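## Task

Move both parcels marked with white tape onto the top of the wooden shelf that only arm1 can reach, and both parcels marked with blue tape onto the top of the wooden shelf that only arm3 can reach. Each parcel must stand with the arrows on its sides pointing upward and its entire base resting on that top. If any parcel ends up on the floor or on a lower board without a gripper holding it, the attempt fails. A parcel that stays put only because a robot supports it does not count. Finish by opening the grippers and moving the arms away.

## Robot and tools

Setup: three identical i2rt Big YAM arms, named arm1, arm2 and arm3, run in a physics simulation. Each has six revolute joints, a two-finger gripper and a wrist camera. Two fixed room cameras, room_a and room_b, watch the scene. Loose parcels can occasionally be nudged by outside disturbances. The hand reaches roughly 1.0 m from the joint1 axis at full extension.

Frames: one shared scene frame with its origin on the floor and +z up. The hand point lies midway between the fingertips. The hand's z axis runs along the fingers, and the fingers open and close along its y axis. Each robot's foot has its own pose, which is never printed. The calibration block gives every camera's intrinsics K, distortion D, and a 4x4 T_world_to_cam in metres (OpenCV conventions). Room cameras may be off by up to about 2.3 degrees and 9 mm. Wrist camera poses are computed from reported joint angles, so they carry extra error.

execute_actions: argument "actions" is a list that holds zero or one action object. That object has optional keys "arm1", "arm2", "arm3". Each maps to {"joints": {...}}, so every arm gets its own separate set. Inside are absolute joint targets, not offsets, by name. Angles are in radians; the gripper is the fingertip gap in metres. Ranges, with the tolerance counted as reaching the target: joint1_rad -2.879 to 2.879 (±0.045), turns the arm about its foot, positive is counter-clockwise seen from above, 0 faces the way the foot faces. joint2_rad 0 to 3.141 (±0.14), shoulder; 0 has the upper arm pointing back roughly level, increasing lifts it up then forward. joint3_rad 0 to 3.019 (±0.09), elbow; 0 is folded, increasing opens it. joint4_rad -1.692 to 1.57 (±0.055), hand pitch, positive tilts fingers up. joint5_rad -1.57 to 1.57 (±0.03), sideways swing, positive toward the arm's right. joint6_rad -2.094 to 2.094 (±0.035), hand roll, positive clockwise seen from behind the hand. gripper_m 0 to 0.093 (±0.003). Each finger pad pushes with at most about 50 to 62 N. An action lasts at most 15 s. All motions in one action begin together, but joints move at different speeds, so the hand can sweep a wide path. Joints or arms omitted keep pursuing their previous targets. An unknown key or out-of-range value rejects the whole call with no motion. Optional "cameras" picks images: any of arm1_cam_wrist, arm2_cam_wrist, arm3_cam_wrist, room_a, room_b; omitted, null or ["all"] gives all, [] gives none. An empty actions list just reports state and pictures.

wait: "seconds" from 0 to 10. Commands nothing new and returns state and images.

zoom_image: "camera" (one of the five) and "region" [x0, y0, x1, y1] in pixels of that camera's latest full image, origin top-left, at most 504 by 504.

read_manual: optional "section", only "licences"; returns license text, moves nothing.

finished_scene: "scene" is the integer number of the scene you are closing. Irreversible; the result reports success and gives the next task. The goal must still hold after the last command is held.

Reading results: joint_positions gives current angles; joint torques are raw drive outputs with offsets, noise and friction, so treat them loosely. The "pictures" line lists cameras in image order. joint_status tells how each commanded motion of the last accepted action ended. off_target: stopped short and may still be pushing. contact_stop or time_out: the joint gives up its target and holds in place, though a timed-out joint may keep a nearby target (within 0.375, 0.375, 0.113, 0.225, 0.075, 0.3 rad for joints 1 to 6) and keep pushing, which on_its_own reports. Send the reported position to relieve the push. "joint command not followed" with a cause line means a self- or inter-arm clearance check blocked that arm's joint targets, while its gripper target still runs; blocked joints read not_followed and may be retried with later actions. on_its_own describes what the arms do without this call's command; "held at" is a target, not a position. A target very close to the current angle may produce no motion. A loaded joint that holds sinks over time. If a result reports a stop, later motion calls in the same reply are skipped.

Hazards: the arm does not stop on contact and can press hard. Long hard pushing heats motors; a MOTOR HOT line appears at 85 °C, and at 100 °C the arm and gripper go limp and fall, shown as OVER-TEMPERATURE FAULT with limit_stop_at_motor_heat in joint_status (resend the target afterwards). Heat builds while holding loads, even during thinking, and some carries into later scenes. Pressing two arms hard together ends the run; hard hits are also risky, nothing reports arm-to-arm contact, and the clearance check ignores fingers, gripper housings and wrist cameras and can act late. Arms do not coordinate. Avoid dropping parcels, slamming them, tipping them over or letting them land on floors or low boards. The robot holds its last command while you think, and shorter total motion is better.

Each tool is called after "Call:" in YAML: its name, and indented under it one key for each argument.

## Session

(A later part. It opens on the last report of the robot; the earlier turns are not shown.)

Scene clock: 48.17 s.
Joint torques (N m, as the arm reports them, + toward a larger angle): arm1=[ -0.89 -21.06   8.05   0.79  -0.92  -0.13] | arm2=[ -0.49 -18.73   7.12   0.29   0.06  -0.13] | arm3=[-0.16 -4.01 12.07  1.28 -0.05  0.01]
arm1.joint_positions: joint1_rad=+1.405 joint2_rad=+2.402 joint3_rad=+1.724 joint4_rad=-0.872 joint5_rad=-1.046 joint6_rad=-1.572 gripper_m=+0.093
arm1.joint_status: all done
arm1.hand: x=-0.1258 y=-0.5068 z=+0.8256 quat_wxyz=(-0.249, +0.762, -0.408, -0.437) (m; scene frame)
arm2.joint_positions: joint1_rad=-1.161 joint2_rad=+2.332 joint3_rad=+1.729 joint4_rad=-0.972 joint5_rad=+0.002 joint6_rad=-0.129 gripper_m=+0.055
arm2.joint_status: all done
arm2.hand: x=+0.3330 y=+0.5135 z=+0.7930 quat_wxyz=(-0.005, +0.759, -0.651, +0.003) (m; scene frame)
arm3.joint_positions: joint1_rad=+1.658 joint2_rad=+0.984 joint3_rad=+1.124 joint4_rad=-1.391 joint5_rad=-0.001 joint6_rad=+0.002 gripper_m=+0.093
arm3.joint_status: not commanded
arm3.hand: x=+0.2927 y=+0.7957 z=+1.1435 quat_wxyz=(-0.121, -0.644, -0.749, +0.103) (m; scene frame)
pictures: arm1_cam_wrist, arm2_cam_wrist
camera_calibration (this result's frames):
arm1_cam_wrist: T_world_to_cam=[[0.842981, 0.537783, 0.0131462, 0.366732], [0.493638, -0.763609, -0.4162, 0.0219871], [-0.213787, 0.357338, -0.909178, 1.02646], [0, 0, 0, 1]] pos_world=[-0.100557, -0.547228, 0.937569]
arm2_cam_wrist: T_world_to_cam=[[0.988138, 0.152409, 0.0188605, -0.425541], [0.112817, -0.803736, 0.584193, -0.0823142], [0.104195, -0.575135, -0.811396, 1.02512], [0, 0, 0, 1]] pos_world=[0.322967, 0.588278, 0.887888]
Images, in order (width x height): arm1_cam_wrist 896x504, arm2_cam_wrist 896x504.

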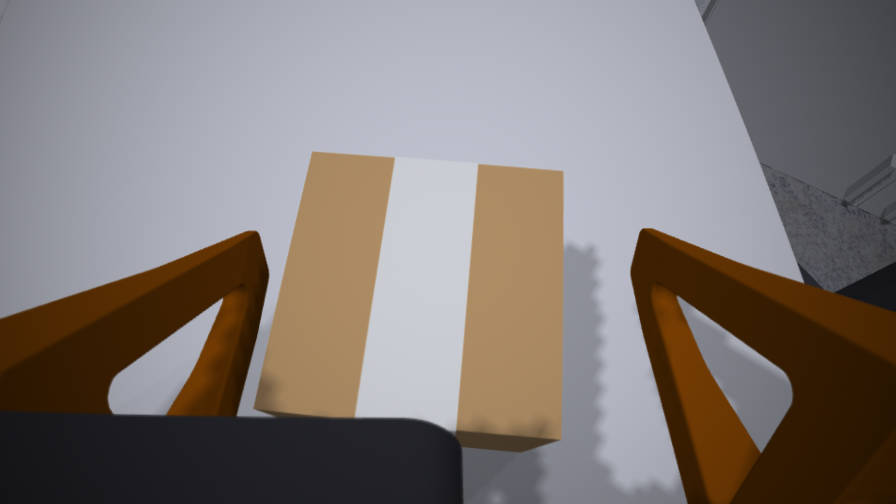

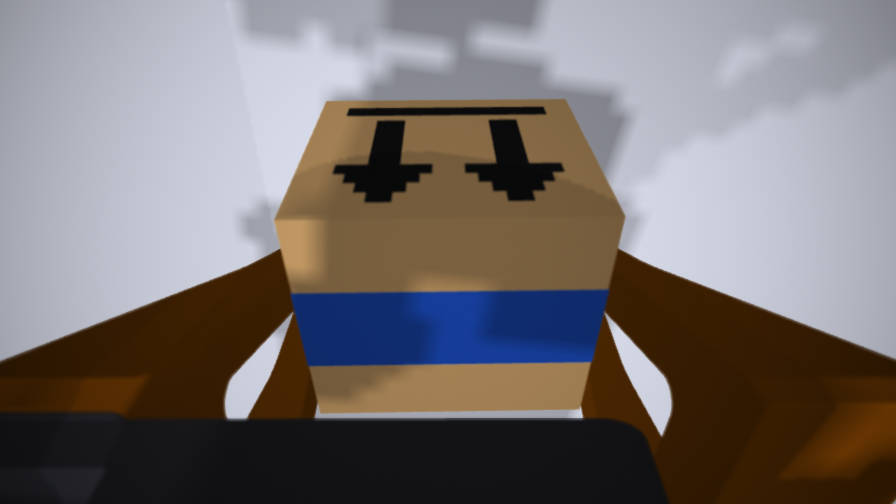

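Call:
execute_actions:
  actions:
    - {"arm1":{"joints":{"joint1_rad":1.405,"joint2_rad":2.44,"joint3_rad":1.724}},"arm2":{"joints":{"joint2_rad":2.332,"gripper_m":0.093}}}
  cameras: ["arm1_cam_wrist","arm2_cam_wrist"]

Scene clock: 49.10 s.
Joint torques (N m, as the arm reports them, + toward a larger angle): arm1=[  0.24 -19.82   6.39   0.8   -0.92  -0.14] | arm2=[ -0.57 -19.28   7.03   0.37   0.05  -0.12] | arm3=[-0.1  -3.97 12.06  1.29 -0.05  0.01]
arm1.joint_positions: joint1_rad=+1.405 joint2_rad=+2.402 joint3_rad=+1.724 joint4_rad=-0.872 joint5_rad=-1.046 joint6_rad=-1.572 gripper_m=+0.093
arm1.joint_status: all done
arm1.hand: x=-0.1258 y=-0.5068 z=+0.8256 quat_wxyz=(-0.249, +0.762, -0.408, -0.437) (m; scene frame)
arm2.joint_positions: joint1_rad=-1.161 joint2_rad=+2.332 joint3_rad=+1.729 joint4_rad=-0.972 joint5_rad=+0.002 joint6_rad=-0.129 gripper_m=+0.093
arm2.joint_status: all done
arm2.hand: x=+0.3330 y=+0.5135 z=+0.7930 quat_wxyz=(-0.005, +0.759, -0.651, +0.003) (m; scene frame)
arm3.joint_positions: joint1_rad=+1.658 joint2_rad=+0.984 joint3_rad=+1.124 joint4_rad=-1.391 joint5_rad=-0.001 joint6_rad=+0.002 gripper_m=+0.093
arm3.joint_status: not commanded
arm3.hand: x=+0.2927 y=+0.7957 z=+1.1435 quat_wxyz=(-0.121, -0.644, -0.749, +0.103) (m; scene frame)
pictures: arm1_cam_wrist, arm2_cam_wrist
camera_calibration (this result's frames):
arm1_cam_wrist: T_world_to_cam=[[0.842981, 0.537783, 0.0131462, 0.366732], [0.493638, -0.763609, -0.4162, 0.0219871], [-0.213787, 0.357338, -0.909178, 1.02646], [0, 0, 0, 1]] pos_world=[-0.100557, -0.547228, 0.937569]
arm2_cam_wrist: T_world_to_cam=[[0.988138, 0.152409, 0.0188605, -0.425541], [0.112817, -0.803736, 0.584193, -0.0823142], [0.104195, -0.575135, -0.811396, 1.02512], [0, 0, 0, 1]] pos_world=[0.322967, 0.588278, 0.887888]
Images, in order (width x height): arm1_cam_wrist 896x504, arm2_cam_wrist 896x504.

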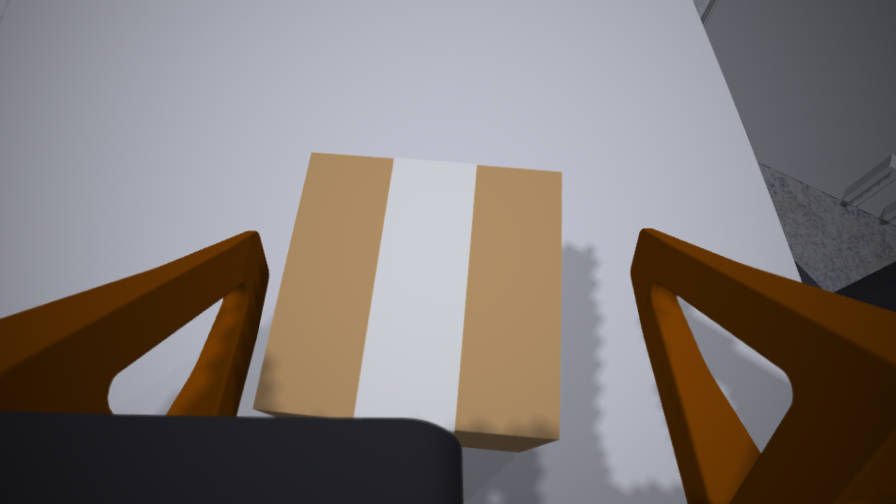

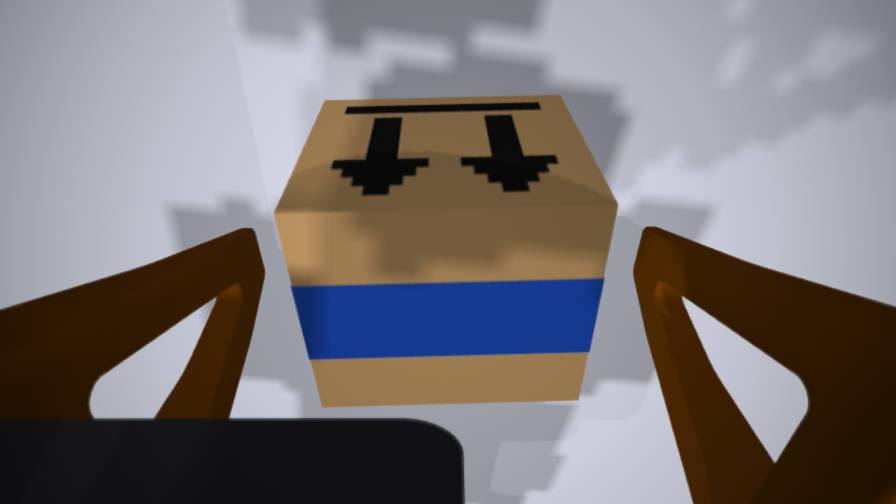

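Call:
execute_actions:
  actions:
    - {"arm1":{"joints":{"joint2_rad":2.402,"joint3_rad":1.71,"joint5_rad":-0.95}},"arm2":{"joints":{"joint2_rad":1.2,"joint3_rad":1.0,"joint4_rad":-1.3}}}
  cameras: ["arm1_cam_wrist","arm3_cam_wrist"]

Scene clock: 51.27 s.
Joint torques (N m, as the arm reports them, + toward a larger angle): arm1=[  0.25 -22.42   6.24   0.78  -0.59  -0.13] | arm2=[-0.4  -5.53  7.31  0.    0.05 -0.13] | arm3=[-0.17 -3.97 12.08  1.3  -0.05  0.01]
arm1.joint_positions: joint1_rad=+1.405 joint2_rad=+2.402 joint3_rad=+1.713 joint4_rad=-0.872 joint5_rad=-0.955 joint6_rad=-1.572 gripper_m=+0.093
arm1.joint_status: all done
arm1.hand: x=-0.1250 y=-0.5162 z=+0.8090 quat_wxyz=(-0.226, +0.780, -0.422, -0.404) (m; scene frame)
arm2.joint_positions: joint1_rad=-1.161 joint2_rad=+1.195 joint3_rad=+1.007 joint4_rad=-1.294 joint5_rad=+0.002 joint6_rad=-0.129 gripper_m=+0.093
arm2.joint_status: all done
arm2.hand: x=+0.3373 y=+0.2084 z=+1.0868 quat_wxyz=(-0.039, +0.758, -0.651, -0.028) (m; scene frame)
arm3.joint_positions: joint1_rad=+1.658 joint2_rad=+0.984 joint3_rad=+1.124 joint4_rad=-1.391 joint5_rad=-0.001 joint6_rad=+0.002 gripper_m=+0.093
arm3.joint_status: not commanded
arm3.hand: x=+0.2927 y=+0.7957 z=+1.1435 quat_wxyz=(-0.121, -0.644, -0.749, +0.103) (m; scene frame)
pictures: arm1_cam_wrist, arm3_cam_wrist
camera_calibration (this result's frames):
arm1_cam_wrist: T_world_to_cam=[[0.843425, 0.537242, 0.00215199, 0.380032], [0.507434, -0.795299, -0.331677, -0.0755314], [-0.17648, 0.280837, -0.94339, 1.00769], [0, 0, 0, 1]] pos_world=[-0.104365, -0.547237, 0.924776]
arm3_cam_wrist: T_world_to_cam=[[-0.987987, -0.154261, -0.00920608, 0.42121], [-0.150258, 0.945015, 0.290462, -1.03615], [-0.0361071, 0.288356, -0.956842, 0.99798], [0, 0, 0, 1]] pos_world=[0.296495, 0.756379, 1.25975]
Images, in order (width x height): arm1_cam_wrist 896x504, arm3_cam_wrist 896x504.

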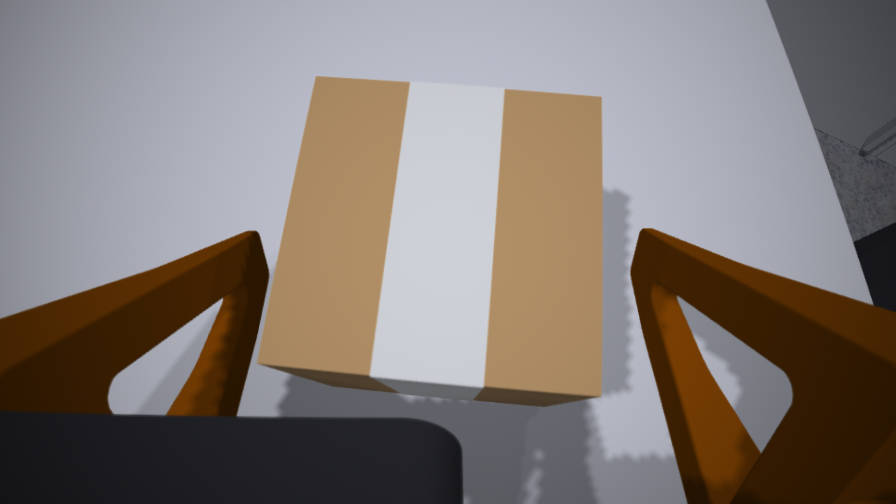

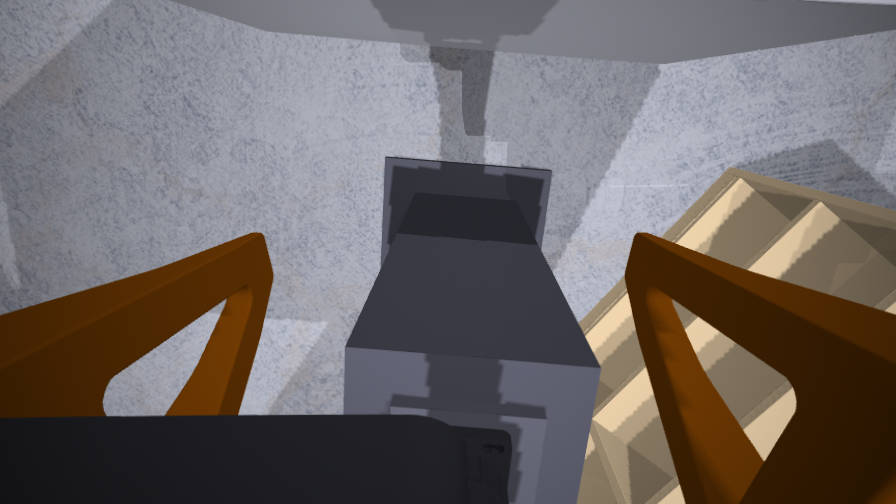

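Call:
execute_actions:
  actions:
    - {"arm1":{"joints":{"gripper_m":0.04}},"arm3":{"joints":{"joint2_rad":2.076,"joint3_rad":1.717,"joint4_rad":-1.18}}}
  cameras: ["arm1_cam_wrist","arm3_cam_wrist"]

Scene clock: 53.13 s.
Joint torques (N m, as the arm reports them, + toward a larger angle): arm1=[  0.28 -22.48   6.21   0.79  -0.64  -0.14] | arm2=[-0.39 -5.64  7.28 -0.02  0.06 -0.12] | arm3=[ -0.1  -22.8   10.84   0.93  -0.05   0.01]
arm1.joint_positions: joint1_rad=+1.405 joint2_rad=+2.402 joint3_rad=+1.713 joint4_rad=-0.872 joint5_rad=-0.954 joint6_rad=-1.573 gripper_m=+0.058
arm1.joint_status: gripper_m off_target (ended at +0.058, target +0.040)
arm1.hand: x=-0.1249 y=-0.5162 z=+0.8088 quat_wxyz=(-0.226, +0.780, -0.421, -0.403) (m; scene frame)
arm2.joint_positions: joint1_rad=-1.161 joint2_rad=+1.195 joint3_rad=+1.007 joint4_rad=-1.294 joint5_rad=+0.002 joint6_rad=-0.129 gripper_m=+0.093
arm2.joint_status: not commanded
arm2.hand: x=+0.3373 y=+0.2084 z=+1.0868 quat_wxyz=(-0.039, +0.758, -0.651, -0.028) (m; scene frame)
arm3.joint_positions: joint1_rad=+1.658 joint2_rad=+2.085 joint3_rad=+1.691 joint4_rad=-1.177 joint5_rad=-0.001 joint6_rad=+0.002 gripper_m=+0.093
arm3.joint_status: all done
arm3.hand: x=+0.3379 y=+0.5035 z=+0.8748 quat_wxyz=(-0.001, -0.652, -0.758, +0.000) (m; scene frame)
pictures: arm1_cam_wrist, arm3_cam_wrist
camera_calibration (this result's frames):
arm1_cam_wrist: T_world_to_cam=[[0.843313, 0.537415, 0.00285234, 0.379473], [0.507994, -0.795391, -0.330598, -0.0765405], [-0.1754, 0.280247, -0.943767, 1.00771], [0, 0, 0, 1]] pos_world=[-0.10438, -0.547222, 0.924658]
arm3_cam_wrist: T_world_to_cam=[[-0.988402, -0.151563, -0.00946892, 0.417338], [-0.129245, 0.806844, 0.576453, -0.862878], [-0.079729, 0.570992, -0.817075, 0.576984], [0, 0, 0, 1]] pos_world=[0.346978, 0.430008, 0.9728]
Images, in order (width x height): arm1_cam_wrist 896x504, arm3_cam_wrist 896x504.

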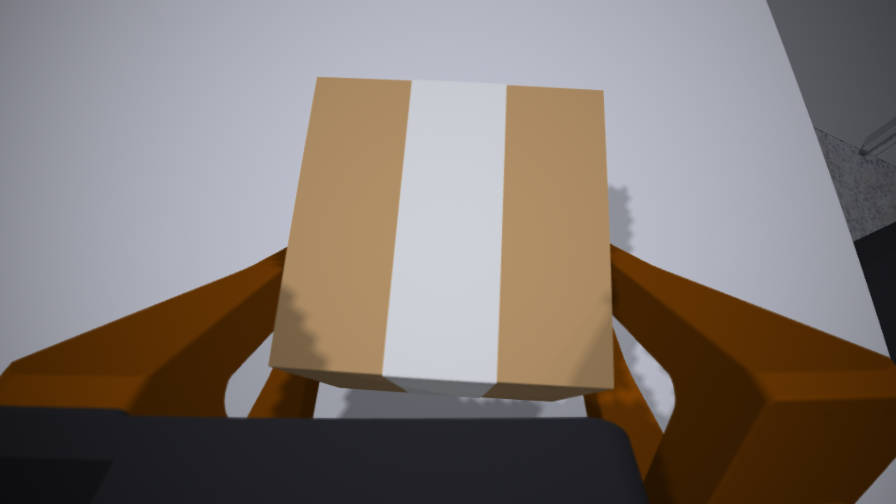

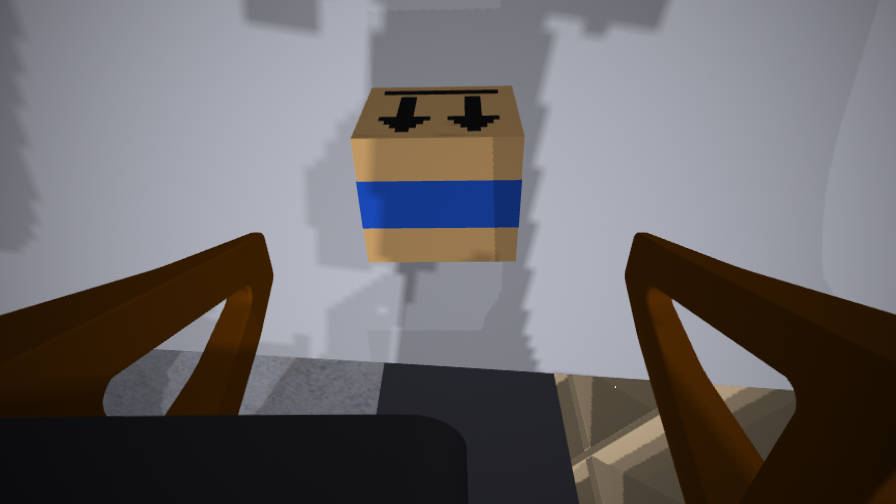

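Call:
execute_actions:
  actions:
    - {"arm1":{"joints":{"joint2_rad":2.05,"joint4_rad":-1.22}},"arm3":{"joints":{"joint2_rad":2.155,"joint3_rad":1.572,"joint4_rad":-0.985}}}
  cameras: ["arm1_cam_wrist","arm3_cam_wrist"]

Scene clock: 56.23 s.
Joint torques (N m, as the arm reports them, + toward a larger angle): arm1=[  0.22 -18.18   8.79   0.3   -0.87  -0.11] | arm2=[-0.44 -5.57  7.28 -0.01  0.05 -0.12] | arm3=[ -0.18 -20.67   8.65   1.33  -0.05   0.01]
arm1.joint_positions: joint1_rad=+1.405 joint2_rad=+2.025 joint3_rad=+1.700 joint4_rad=-1.213 joint5_rad=-0.949 joint6_rad=-1.573 gripper_m=+0.058
arm1.joint_status: all done
arm1.hand: x=-0.1467 y=-0.5329 z=+1.0350 quat_wxyz=(-0.234, +0.784, -0.417, -0.396) (m; scene frame)
arm2.joint_positions: joint1_rad=-1.161 joint2_rad=+1.195 joint3_rad=+1.007 joint4_rad=-1.294 joint5_rad=+0.002 joint6_rad=-0.129 gripper_m=+0.093
arm2.joint_status: not commanded
arm2.hand: x=+0.3373 y=+0.2084 z=+1.0868 quat_wxyz=(-0.039, +0.758, -0.651, -0.028) (m; scene frame)
arm3.joint_positions: joint1_rad=+1.658 joint2_rad=+2.140 joint3_rad=+1.566 joint4_rad=-0.994 joint5_rad=-0.001 joint6_rad=+0.002 gripper_m=+0.093
arm3.joint_status: all done
arm3.hand: x=+0.3357 y=+0.5182 z=+0.8004 quat_wxyz=(-0.002, -0.652, -0.758, +0.001) (m; scene frame)
pictures: arm1_cam_wrist, arm3_cam_wrist
camera_calibration (this result's frames):
arm1_cam_wrist: T_world_to_cam=[[0.84313, 0.537037, 0.0269065, 0.381027], [0.515275, -0.792634, -0.325918, -0.00622806], [-0.153703, 0.288656, -0.945015, 1.23099], [0, 0, 0, 1]] pos_world=[-0.128838, -0.564895, 1.15102]
arm3_cam_wrist: T_world_to_cam=[[-0.988397, -0.151595, -0.00947096, 0.416706], [-0.129576, 0.809012, 0.573332, -0.830649], [-0.0792524, 0.567907, -0.819268, 0.510724], [0, 0, 0, 1]] pos_world=[0.344715, 0.445132, 0.898604]
Images, in order (width x height): arm1_cam_wrist 896x504, arm3_cam_wrist 896x504.

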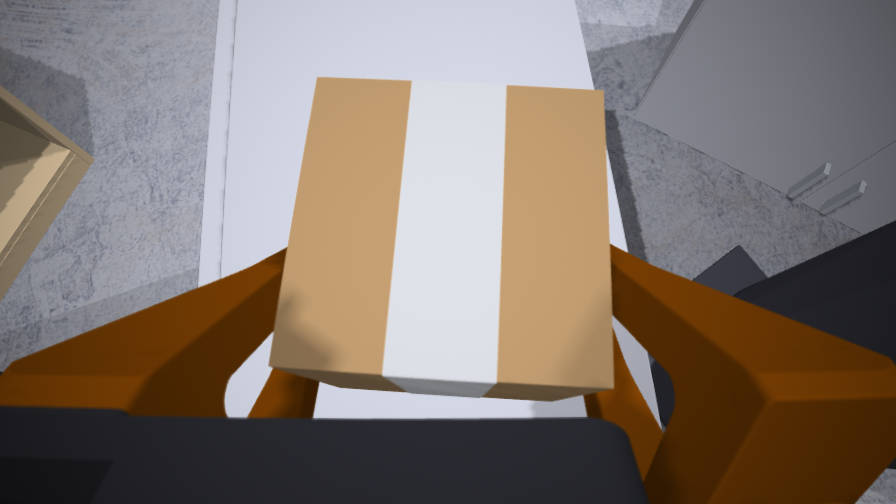

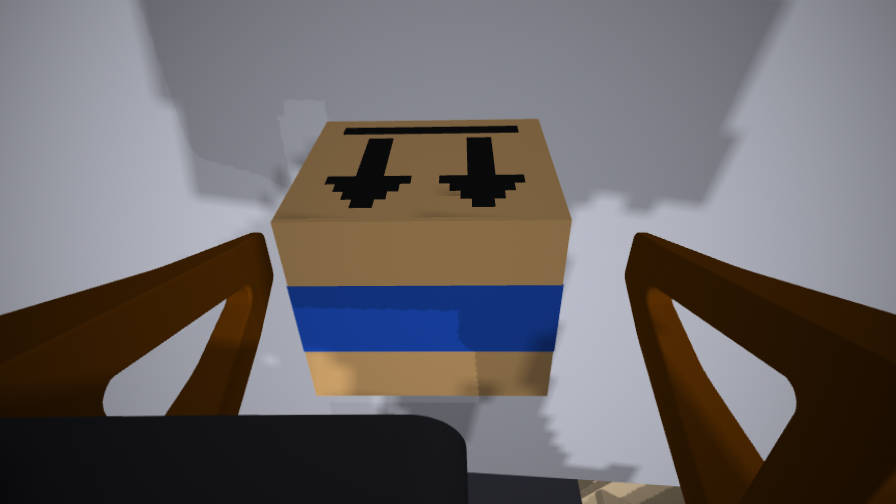

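Call:
execute_actions:
  actions:
    - {"arm1":{"joints":{"joint1_rad":-2.136,"joint2_rad":2.2,"joint3_rad":1.92,"joint4_rad":-1.3,"joint5_rad":0.622}},"arm3":{"joints":{"joint2_rad":2.14,"gripper_m":0.04}}}
  cameras: ["arm1_cam_wrist","arm3_cam_wrist","room_a"]

Scene clock: 59.47 s.
Joint torques (N m, as the arm reports them, + toward a larger angle): arm1=[  0.97 -21.82   9.42   0.2    0.43  -0.13] | arm2=[-0.38 -5.62  7.28 -0.02  0.06 -0.13] | arm3=[ -0.18 -21.8    8.53   1.33  -0.07   0.01]
arm1.joint_positions: joint1_rad=-2.148 joint2_rad=+2.192 joint3_rad=+1.902 joint4_rad=-1.292 joint5_rad=+0.620 joint6_rad=-1.573 gripper_m=+0.058
arm1.joint_status: all done
arm1.hand: x=-1.2584 y=-0.9905 z=+0.9655 quat_wxyz=(+0.232, -0.614, -0.726, -0.204) (m; scene frame)
arm2.joint_positions: joint1_rad=-1.161 joint2_rad=+1.195 joint3_rad=+1.007 joint4_rad=-1.294 joint5_rad=+0.002 joint6_rad=-0.129 gripper_m=+0.093
arm2.joint_status: not commanded
arm2.hand: x=+0.3373 y=+0.2084 z=+1.0868 quat_wxyz=(-0.039, +0.758, -0.651, -0.028) (m; scene frame)
arm3.joint_positions: joint1_rad=+1.658 joint2_rad=+2.140 joint3_rad=+1.566 joint4_rad=-0.994 joint5_rad=-0.001 joint6_rad=+0.002 gripper_m=+0.056
arm3.joint_status: gripper_m off_target (ended at +0.056, target +0.040); the others done
arm3.hand: x=+0.3357 y=+0.5182 z=+0.8004 quat_wxyz=(-0.002, -0.652, -0.758, +0.001) (m; scene frame)
pictures: arm1_cam_wrist, arm3_cam_wrist, room_a
camera_calibration (this result's frames):
arm1_cam_wrist: T_world_to_cam=[[-0.988247, -0.152794, -0.00465062, -1.39145], [-0.0522006, 0.308717, 0.94972, -0.673613], [-0.143676, 0.938801, -0.313065, 1.17293], [0, 0, 0, 1]] pos_world=[-1.24174, -1.1058, 1.00048]
arm3_cam_wrist: T_world_to_cam=[[-0.988397, -0.151595, -0.00947096, 0.416706], [-0.129576, 0.809012, 0.573332, -0.830649], [-0.0792524, 0.567907, -0.819268, 0.510724], [0, 0, 0, 1]] pos_world=[0.344715, 0.445132, 0.898604]
Images, in order (width x height): arm1_cam_wrist 896x504, arm3_cam_wrist 896x504, room_a 896x504.

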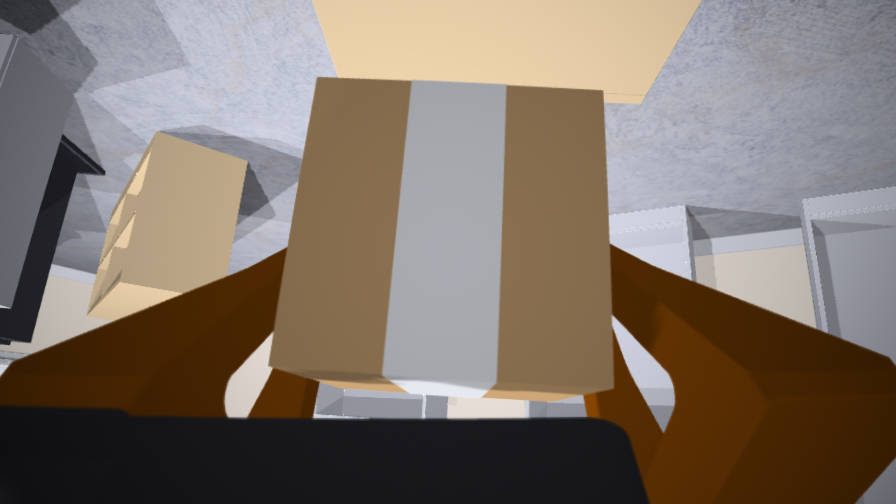

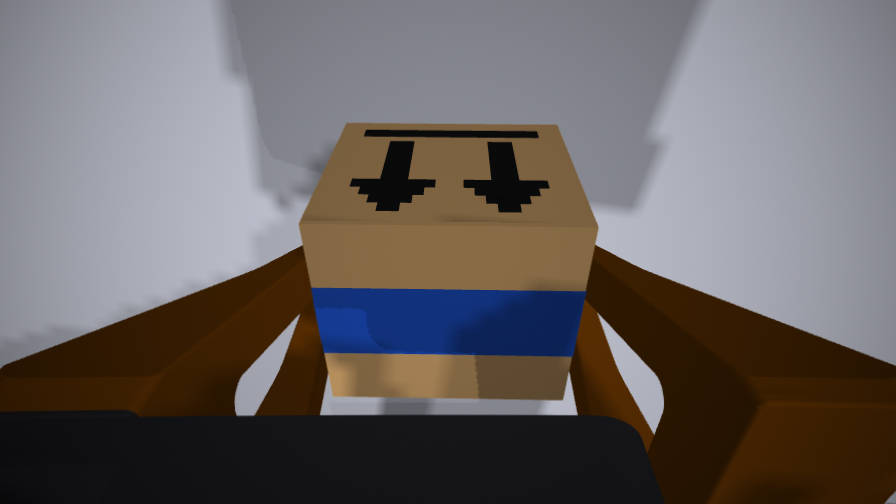

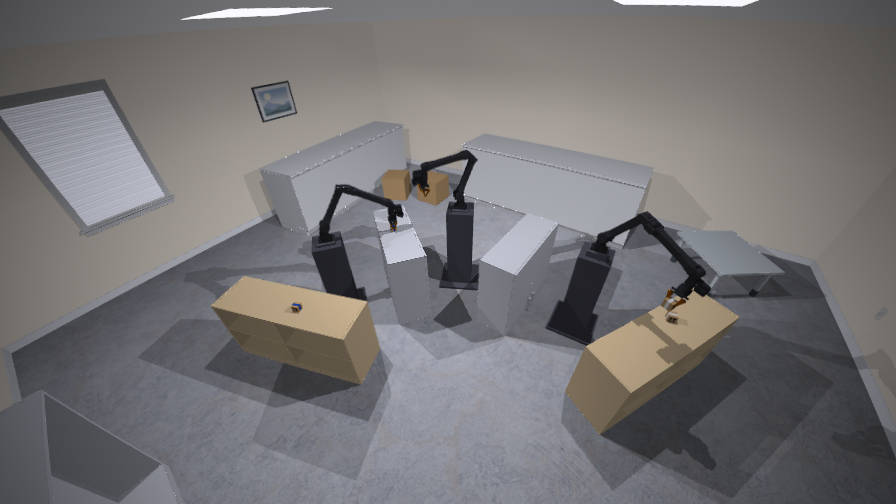

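Call:
execute_actions:
  actions:
    - {"arm1":{"joints":{"joint2_rad":2.63,"joint4_rad":-0.848}},"arm3":{"joints":{"joint2_rad":1.95,"joint4_rad":-1.19}}}
  cameras: ["arm1_cam_wrist","room_a"]

Scene clock: 61.63 s.
Joint torques (N m, as the arm reports them, + toward a larger angle): arm1=[  0.59 -25.71   7.84   0.73   0.22  -0.14] | arm2=[-0.4  -5.64  7.25 -0.04  0.06 -0.12] | arm3=[ -0.12 -18.28   9.68   0.76  -0.06   0.01]
arm1.joint_positions: joint1_rad=-2.144 joint2_rad=+2.651 joint3_rad=+1.896 joint4_rad=-0.855 joint5_rad=+0.625 joint6_rad=-1.572 gripper_m=+0.058
arm1.joint_status: all done
arm1.hand: x=-1.2558 y=-0.9899 z=+0.6634 quat_wxyz=(+0.225, -0.609, -0.729, -0.215) (m; scene frame)
arm2.joint_positions: joint1_rad=-1.161 joint2_rad=+1.195 joint3_rad=+1.007 joint4_rad=-1.294 joint5_rad=+0.002 joint6_rad=-0.129 gripper_m=+0.093
arm2.joint_status: not commanded
arm2.hand: x=+0.3373 y=+0.2084 z=+1.0868 quat_wxyz=(-0.039, +0.758, -0.651, -0.028) (m; scene frame)
arm3.joint_positions: joint1_rad=+1.658 joint2_rad=+1.927 joint3_rad=+1.562 joint4_rad=-1.182 joint5_rad=-0.001 joint6_rad=+0.002 gripper_m=+0.056
arm3.joint_status: all done
arm3.hand: x=+0.3318 y=+0.5427 z=+0.9201 quat_wxyz=(-0.010, -0.652, -0.758, +0.007) (m; scene frame)
pictures: arm1_cam_wrist, room_a
camera_calibration (this result's frames):
arm1_cam_wrist: T_world_to_cam=[[-0.987325, -0.155457, -0.0319667, -1.37358], [-0.0780156, 0.299982, 0.950749, -0.428481], [-0.138212, 0.941193, -0.308308, 1.08429], [0, 0, 0, 1]] pos_world=[-1.23974, -1.10552, 0.697763]
Images, in order (width x height): arm1_cam_wrist 896x504, room_a 896x504.

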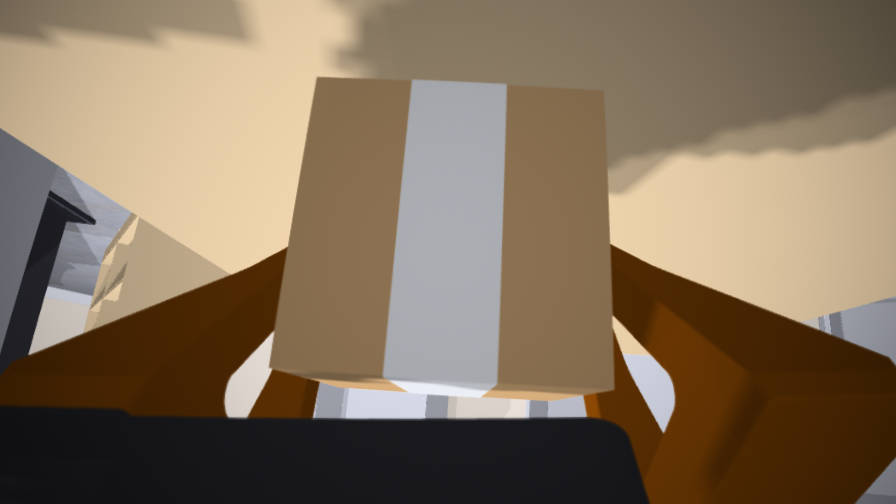

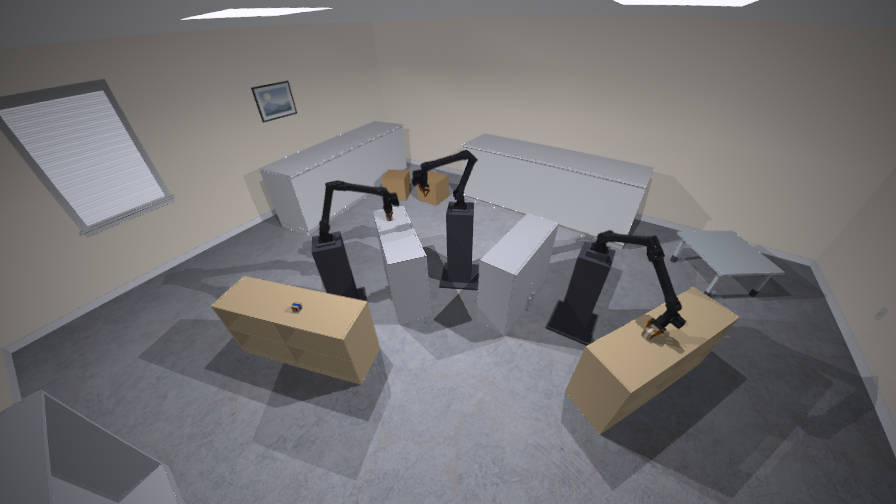

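Call:
execute_actions:
  actions:
    - {"arm1":{"joints":{"joint2_rad":2.651,"joint3_rad":1.875,"joint4_rad":-0.82}},"arm3":{"joints":{"joint1_rad":-0.15,"joint2_rad":2.03,"joint4_rad":-1.09}}}
  cameras: ["arm1_cam_wrist","arm3_cam_wrist"]

Scene clock: 64.03 s.
Joint torques (N m, as the arm reports them, + toward a larger angle): arm1=[  0.52 -23.6    5.83   0.75   0.24  -0.14] | arm2=[-0.41 -5.61  7.28 -0.03  0.05 -0.12] | arm3=[  0.17 -20.41   9.37   0.84  -0.15   0.01]
arm1.joint_positions: joint1_rad=-2.144 joint2_rad=+2.651 joint3_rad=+1.874 joint4_rad=-0.828 joint5_rad=+0.625 joint6_rad=-1.572 gripper_m=+0.058
arm1.joint_status: all done
arm1.hand: x=-1.2513 y=-0.9891 z=+0.6573 quat_wxyz=(+0.227, -0.610, -0.729, -0.213) (m; scene frame)
arm2.joint_positions: joint1_rad=-1.161 joint2_rad=+1.195 joint3_rad=+1.007 joint4_rad=-1.294 joint5_rad=+0.002 joint6_rad=-0.129 gripper_m=+0.093
arm2.joint_status: not commanded
arm2.hand: x=+0.3373 y=+0.2084 z=+1.0868 quat_wxyz=(-0.039, +0.758, -0.651, -0.028) (m; scene frame)
arm3.joint_positions: joint1_rad=-0.155 joint2_rad=+2.020 joint3_rad=+1.562 joint4_rad=-1.084 joint5_rad=+0.002 joint6_rad=+0.002 gripper_m=+0.056
arm3.joint_status: all done
arm3.hand: x=-0.3504 y=+1.1700 z=+0.8666 quat_wxyz=(+0.001, -0.999, +0.046, +0.013) (m; scene frame)
pictures: arm1_cam_wrist, arm3_cam_wrist
camera_calibration (this result's frames):
arm1_cam_wrist: T_world_to_cam=[[-0.98742, -0.155825, -0.0268542, -1.37301], [-0.0733244, 0.300766, 0.950875, -0.416066], [-0.140094, 0.940882, -0.308408, 1.0797], [0, 0, 0, 1]] pos_world=[-1.23499, -1.10468, 0.691745]
arm3_cam_wrist: T_world_to_cam=[[0.0895424, 0.995962, -0.00653073, -1.12949], [0.829007, -0.0708947, 0.554727, -0.103263], [0.552024, -0.0550856, -0.832007, 1.10161], [0, 0, 0, 1]] pos_world=[-0.421374, 1.17829, 0.966457]
Images, in order (width x height): arm1_cam_wrist 896x504, arm3_cam_wrist 896x504.

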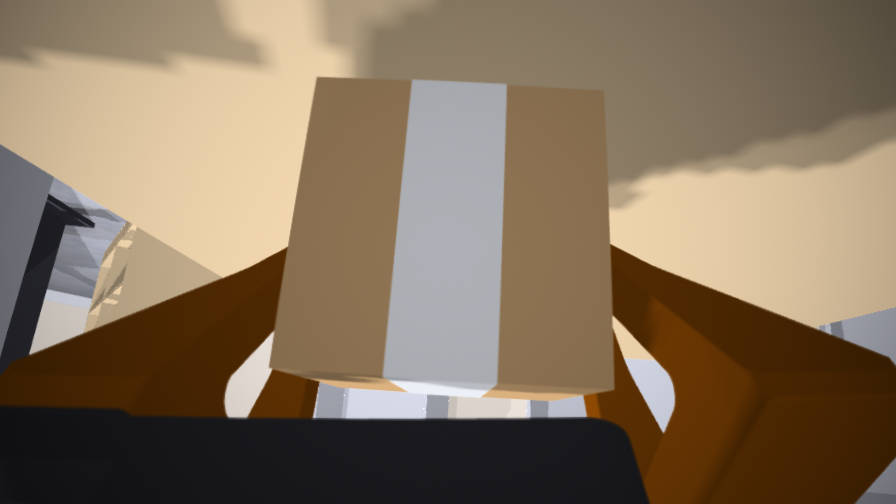

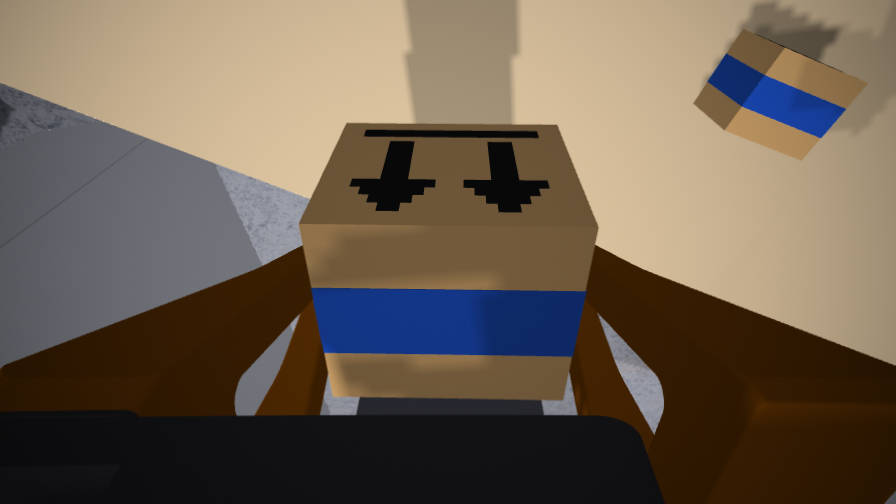

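Call:
execute_actions:
  actions:
    - {"arm1":{"joints":{"joint3_rad":1.85,"joint4_rad":-0.797}},"arm3":{"joints":{"joint2_rad":2.375,"joint4_rad":-0.75}}}
  cameras: ["arm1_cam_wrist","arm3_cam_wrist"]

Scene clock: 65.57 s.
Joint torques (N m, as the arm reports them, + toward a larger angle): arm1=[  0.52 -23.41   4.76   0.84   0.19  -0.1 ] | arm2=[-0.48 -5.54  7.31 -0.04  0.05 -0.12] | arm3=[ -0.18 -23.46   7.83   1.41  -0.16   0.01]
arm1.joint_positions: joint1_rad=-2.144 joint2_rad=+2.650 joint3_rad=+1.863 joint4_rad=-0.807 joint5_rad=+0.626 joint6_rad=-1.575 gripper_m=+0.058
arm1.joint_status: all done
arm1.hand: x=-1.2508 y=-0.9889 z=+0.6551 quat_wxyz=(+0.231, -0.610, -0.728, -0.210) (m; scene frame)
arm2.joint_positions: joint1_rad=-1.161 joint2_rad=+1.195 joint3_rad=+1.007 joint4_rad=-1.294 joint5_rad=+0.002 joint6_rad=-0.129 gripper_m=+0.093
arm2.joint_status: not commanded
arm2.hand: x=+0.3373 y=+0.2084 z=+1.0868 quat_wxyz=(-0.039, +0.758, -0.651, -0.028) (m; scene frame)
arm3.joint_positions: joint1_rad=-0.155 joint2_rad=+2.388 joint3_rad=+1.554 joint4_rad=-0.758 joint5_rad=+0.002 joint6_rad=+0.002 gripper_m=+0.056
arm3.joint_status: all done
arm3.hand: x=-0.3495 y=+1.1698 z=+0.6511 quat_wxyz=(+0.000, -0.999, +0.046, -0.011) (m; scene frame)
pictures: arm1_cam_wrist, arm3_cam_wrist
camera_calibration (this result's frames):
arm1_cam_wrist: T_world_to_cam=[[-0.987216, -0.158372, -0.0179734, -1.38063], [-0.0656027, 0.300966, 0.951376, -0.404467], [-0.145262, 0.940392, -0.307508, 1.0713], [0, 0, 0, 1]] pos_world=[-1.2339, -1.10437, 0.689421]
arm3_cam_wrist: T_world_to_cam=[[0.0898284, 0.995936, -0.00650468, -1.13066], [0.801279, -0.0683893, 0.59437, -0.0229401], [0.591509, -0.0586033, -0.804166, 0.92156], [0, 0, 0, 1]] pos_world=[-0.425165, 1.1785, 0.747367]
Images, in order (width x height): arm1_cam_wrist 896x504, arm3_cam_wrist 896x504.

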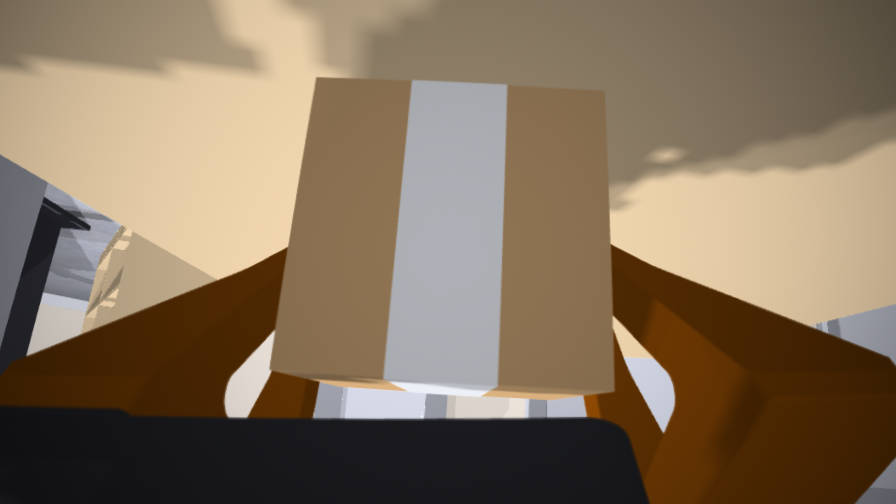

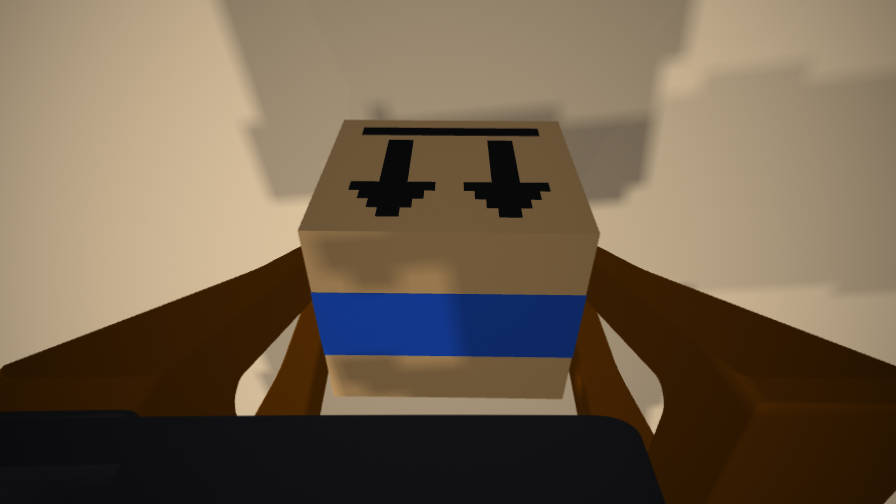

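Call:
execute_actions:
  actions:
    - {"arm1":{"joints":{"joint3_rad":1.863,"joint4_rad":-0.807,"gripper_m":0.093}},"arm3":{"joints":{"joint2_rad":2.388,"joint3_rad":1.554,"gripper_m":0.093}}}
  cameras: ["arm1_cam_wrist","arm3_cam_wrist"]

Call:
execute_actions:
  actions:
    - {"arm1":{"joints":{"joint2_rad":2.2,"joint4_rad":-1.26}},"arm3":{"joints":{"joint2_rad":1.95,"joint4_rad":-1.19}}}

Scene clock: 66.43 s.
Joint torques (N m, as the arm reports them, + toward a larger angle): arm1=[  0.83 -23.12   5.9    0.49   0.19  -0.09] | arm2=[-0.42 -5.64  7.28 -0.04  0.06 -0.13] | arm3=[  0.09 -22.59   6.6    1.25  -0.15   0.01]
arm1.joint_positions: joint1_rad=-2.144 joint2_rad=+2.650 joint3_rad=+1.862 joint4_rad=-0.807 joint5_rad=+0.626 joint6_rad=-1.575 gripper_m=+0.093
arm1.joint_status: all done
arm1.hand: x=-1.2503 y=-0.9888 z=+0.6548 quat_wxyz=(+0.230, -0.610, -0.729, -0.210) (m; scene frame)
arm2.joint_positions: joint1_rad=-1.161 joint2_rad=+1.195 joint3_rad=+1.007 joint4_rad=-1.294 joint5_rad=+0.002 joint6_rad=-0.129 gripper_m=+0.093
arm2.joint_status: not commanded
arm2.hand: x=+0.3373 y=+0.2084 z=+1.0868 quat_wxyz=(-0.039, +0.758, -0.651, -0.028) (m; scene frame)
arm3.joint_positions: joint1_rad=-0.155 joint2_rad=+2.388 joint3_rad=+1.554 joint4_rad=-0.758 joint5_rad=+0.002 joint6_rad=+0.002 gripper_m=+0.093
arm3.joint_status: all done
arm3.hand: x=-0.3495 y=+1.1698 z=+0.6511 quat_wxyz=(+0.000, -0.999, +0.046, -0.011) (m; scene frame)
pictures: arm1_cam_wrist, arm3_cam_wrist
camera_calibration (this result's frames):
arm1_cam_wrist: T_world_to_cam=[[-0.987143, -0.158663, -0.0193434, -1.37939], [-0.0669795, 0.300738, 0.951352, -0.406102], [-0.145127, 0.940416, -0.307499, 1.07139], [0, 0, 0, 1]] pos_world=[-1.23336, -1.10428, 0.689115]
arm3_cam_wrist: T_world_to_cam=[[0.0898284, 0.995936, -0.00650468, -1.13066], [0.801279, -0.0683893, 0.59437, -0.0229401], [0.591509, -0.0586033, -0.804166, 0.92156], [0, 0, 0, 1]] pos_world=[-0.425165, 1.1785, 0.747367]
Images, in order (width x height): arm1_cam_wrist 896x504, arm3_cam_wrist 896x504.

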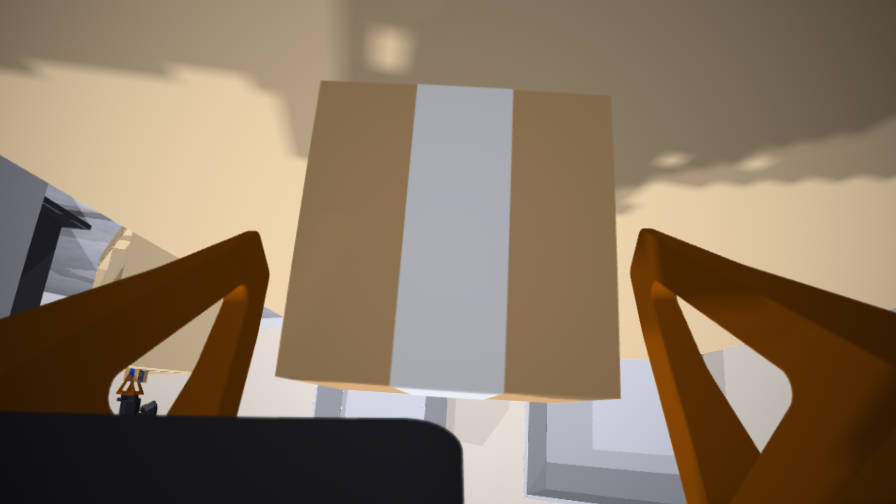

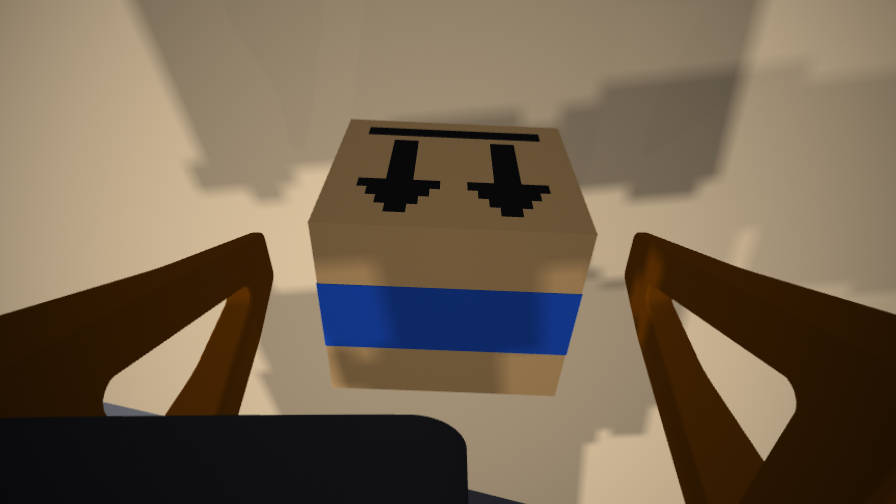

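Scene clock: 67.93 s.
Joint torques (N m, as the arm reports them, + toward a larger angle): arm1=[  0.58 -19.62   8.21   0.25   0.24  -0.09] | arm2=[-0.39 -5.65  7.27 -0.04  0.05 -0.12] | arm3=[  0.09 -17.3    9.77   0.7   -0.16   0.02]
arm1.joint_positions: joint1_rad=-2.144 joint2_rad=+2.172 joint3_rad=+1.862 joint4_rad=-1.253 joint5_rad=+0.625 joint6_rad=-1.575 gripper_m=+0.093
arm1.joint_status: all done
arm1.hand: x=-1.2549 y=-0.9921 z=+0.9638 quat_wxyz=(+0.240, -0.614, -0.726, -0.198) (m; scene frame)
arm2.joint_positions: joint1_rad=-1.161 joint2_rad=+1.195 joint3_rad=+1.007 joint4_rad=-1.294 joint5_rad=+0.002 joint6_rad=-0.129 gripper_m=+0.093
arm2.joint_status: not commanded
arm2.hand: x=+0.3373 y=+0.2084 z=+1.0868 quat_wxyz=(-0.039, +0.758, -0.651, -0.028) (m; scene frame)
arm3.joint_positions: joint1_rad=-0.155 joint2_rad=+1.922 joint3_rad=+1.545 joint4_rad=-1.182 joint5_rad=+0.002 joint6_rad=+0.002 gripper_m=+0.093
arm3.joint_status: all done
arm3.hand: x=-0.3277 y=+1.1680 z=+0.9159 quat_wxyz=(+0.001, -0.999, +0.046, +0.006) (m; scene frame)
pictures: arm1_cam_wrist, arm2_cam_wrist, arm3_cam_wrist, room_a, room_b
camera_calibration (this result's frames):
arm1_cam_wrist: T_world_to_cam=[[-0.987206, -0.158912, 0.0130702, -1.41008], [-0.0368658, 0.307232, 0.95092, -0.654689], [-0.155128, 0.938272, -0.30916, 1.15576], [0, 0, 0, 1]] pos_world=[-1.23688, -1.10736, 0.998303]
arm2_cam_wrist: T_world_to_cam=[[0.988067, 0.150906, 0.030837, -0.401581], [0.114642, -0.854244, 0.507074, -0.406013], [0.102863, -0.497488, -0.861351, 1.12609], [0, 0, 0, 1]] pos_world=[0.327502, 0.273985, 1.18822]
arm3_cam_wrist: T_world_to_cam=[[0.0896326, 0.995954, -0.00652402, -1.12918], [0.82048, -0.0701241, 0.567358, -0.164884], [0.564604, -0.0562066, -0.823446, 1.12759], [0, 0, 0, 1]] pos_world=[-0.400148, 1.17642, 1.01469]
Images, in order (width x height): arm1_cam_wrist 896x504, arm2_cam_wrist 896x504, arm3_cam_wrist 896x504, room_a 896x504, room_b 896x504.

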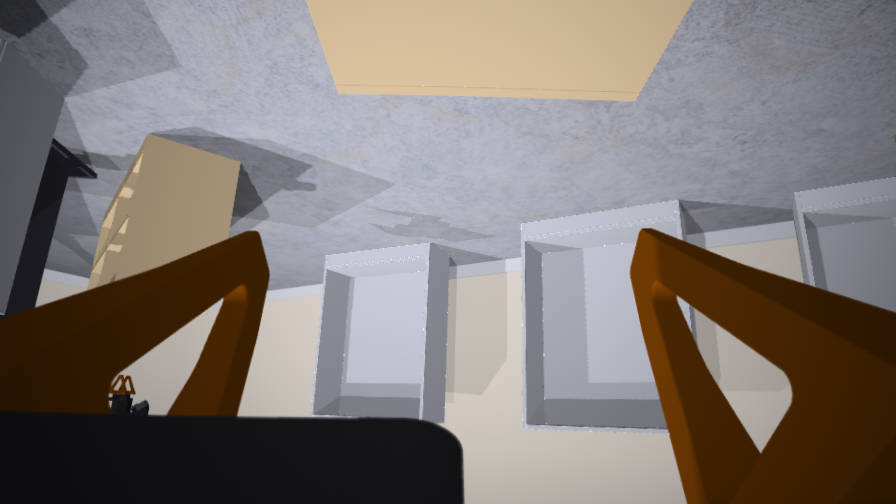

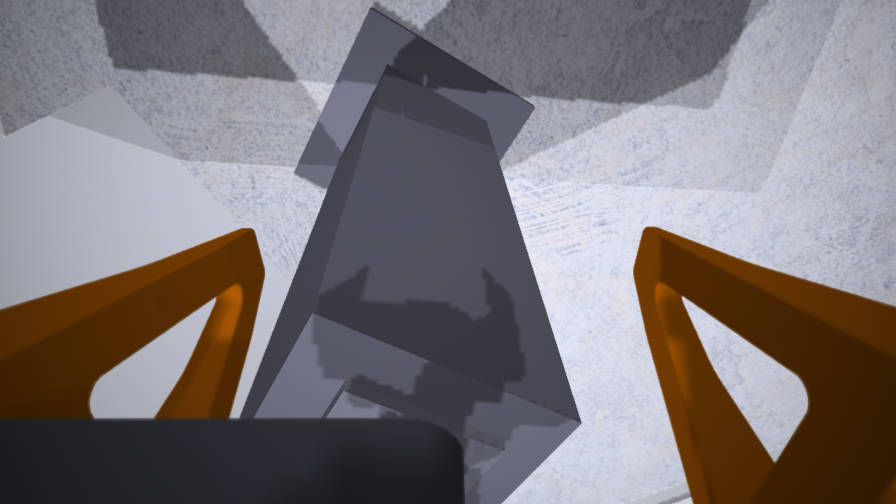

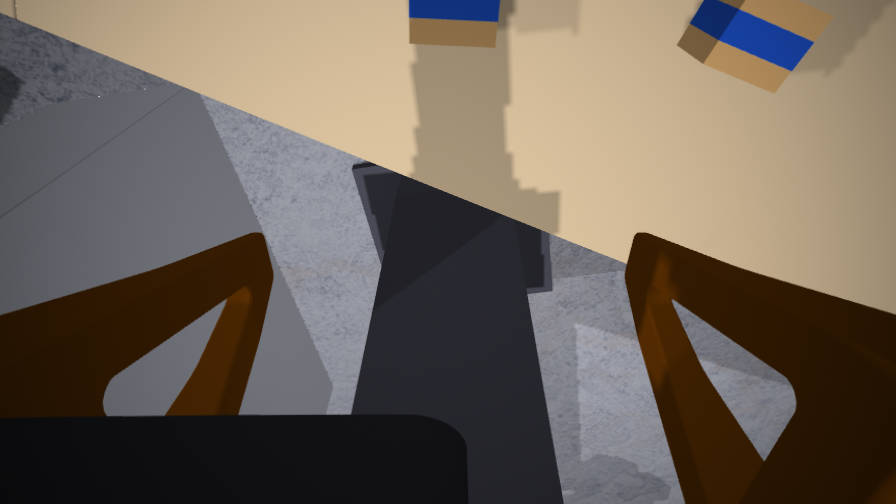

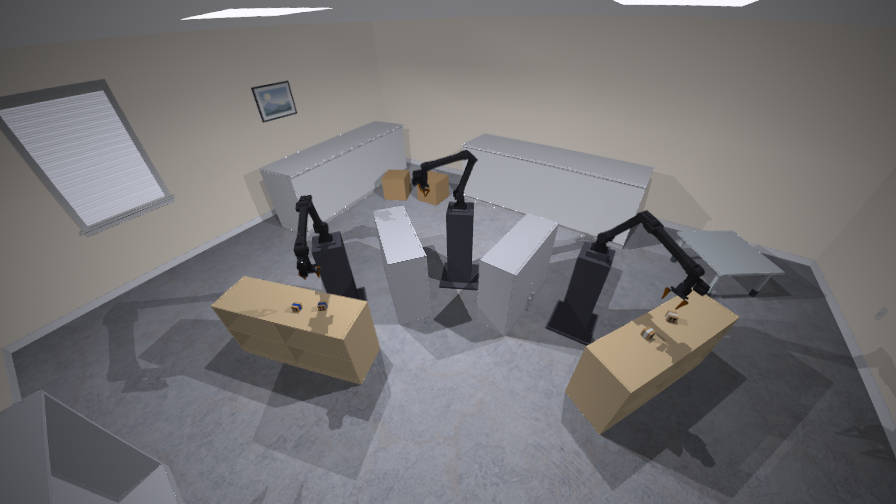

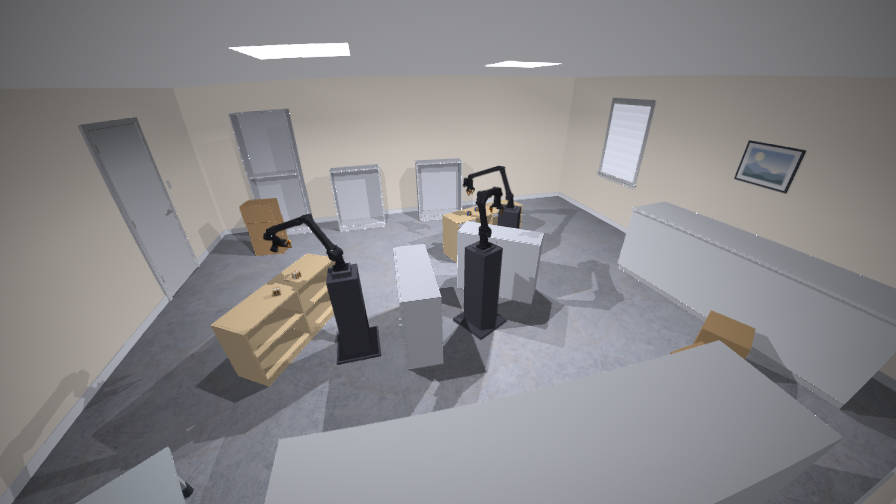

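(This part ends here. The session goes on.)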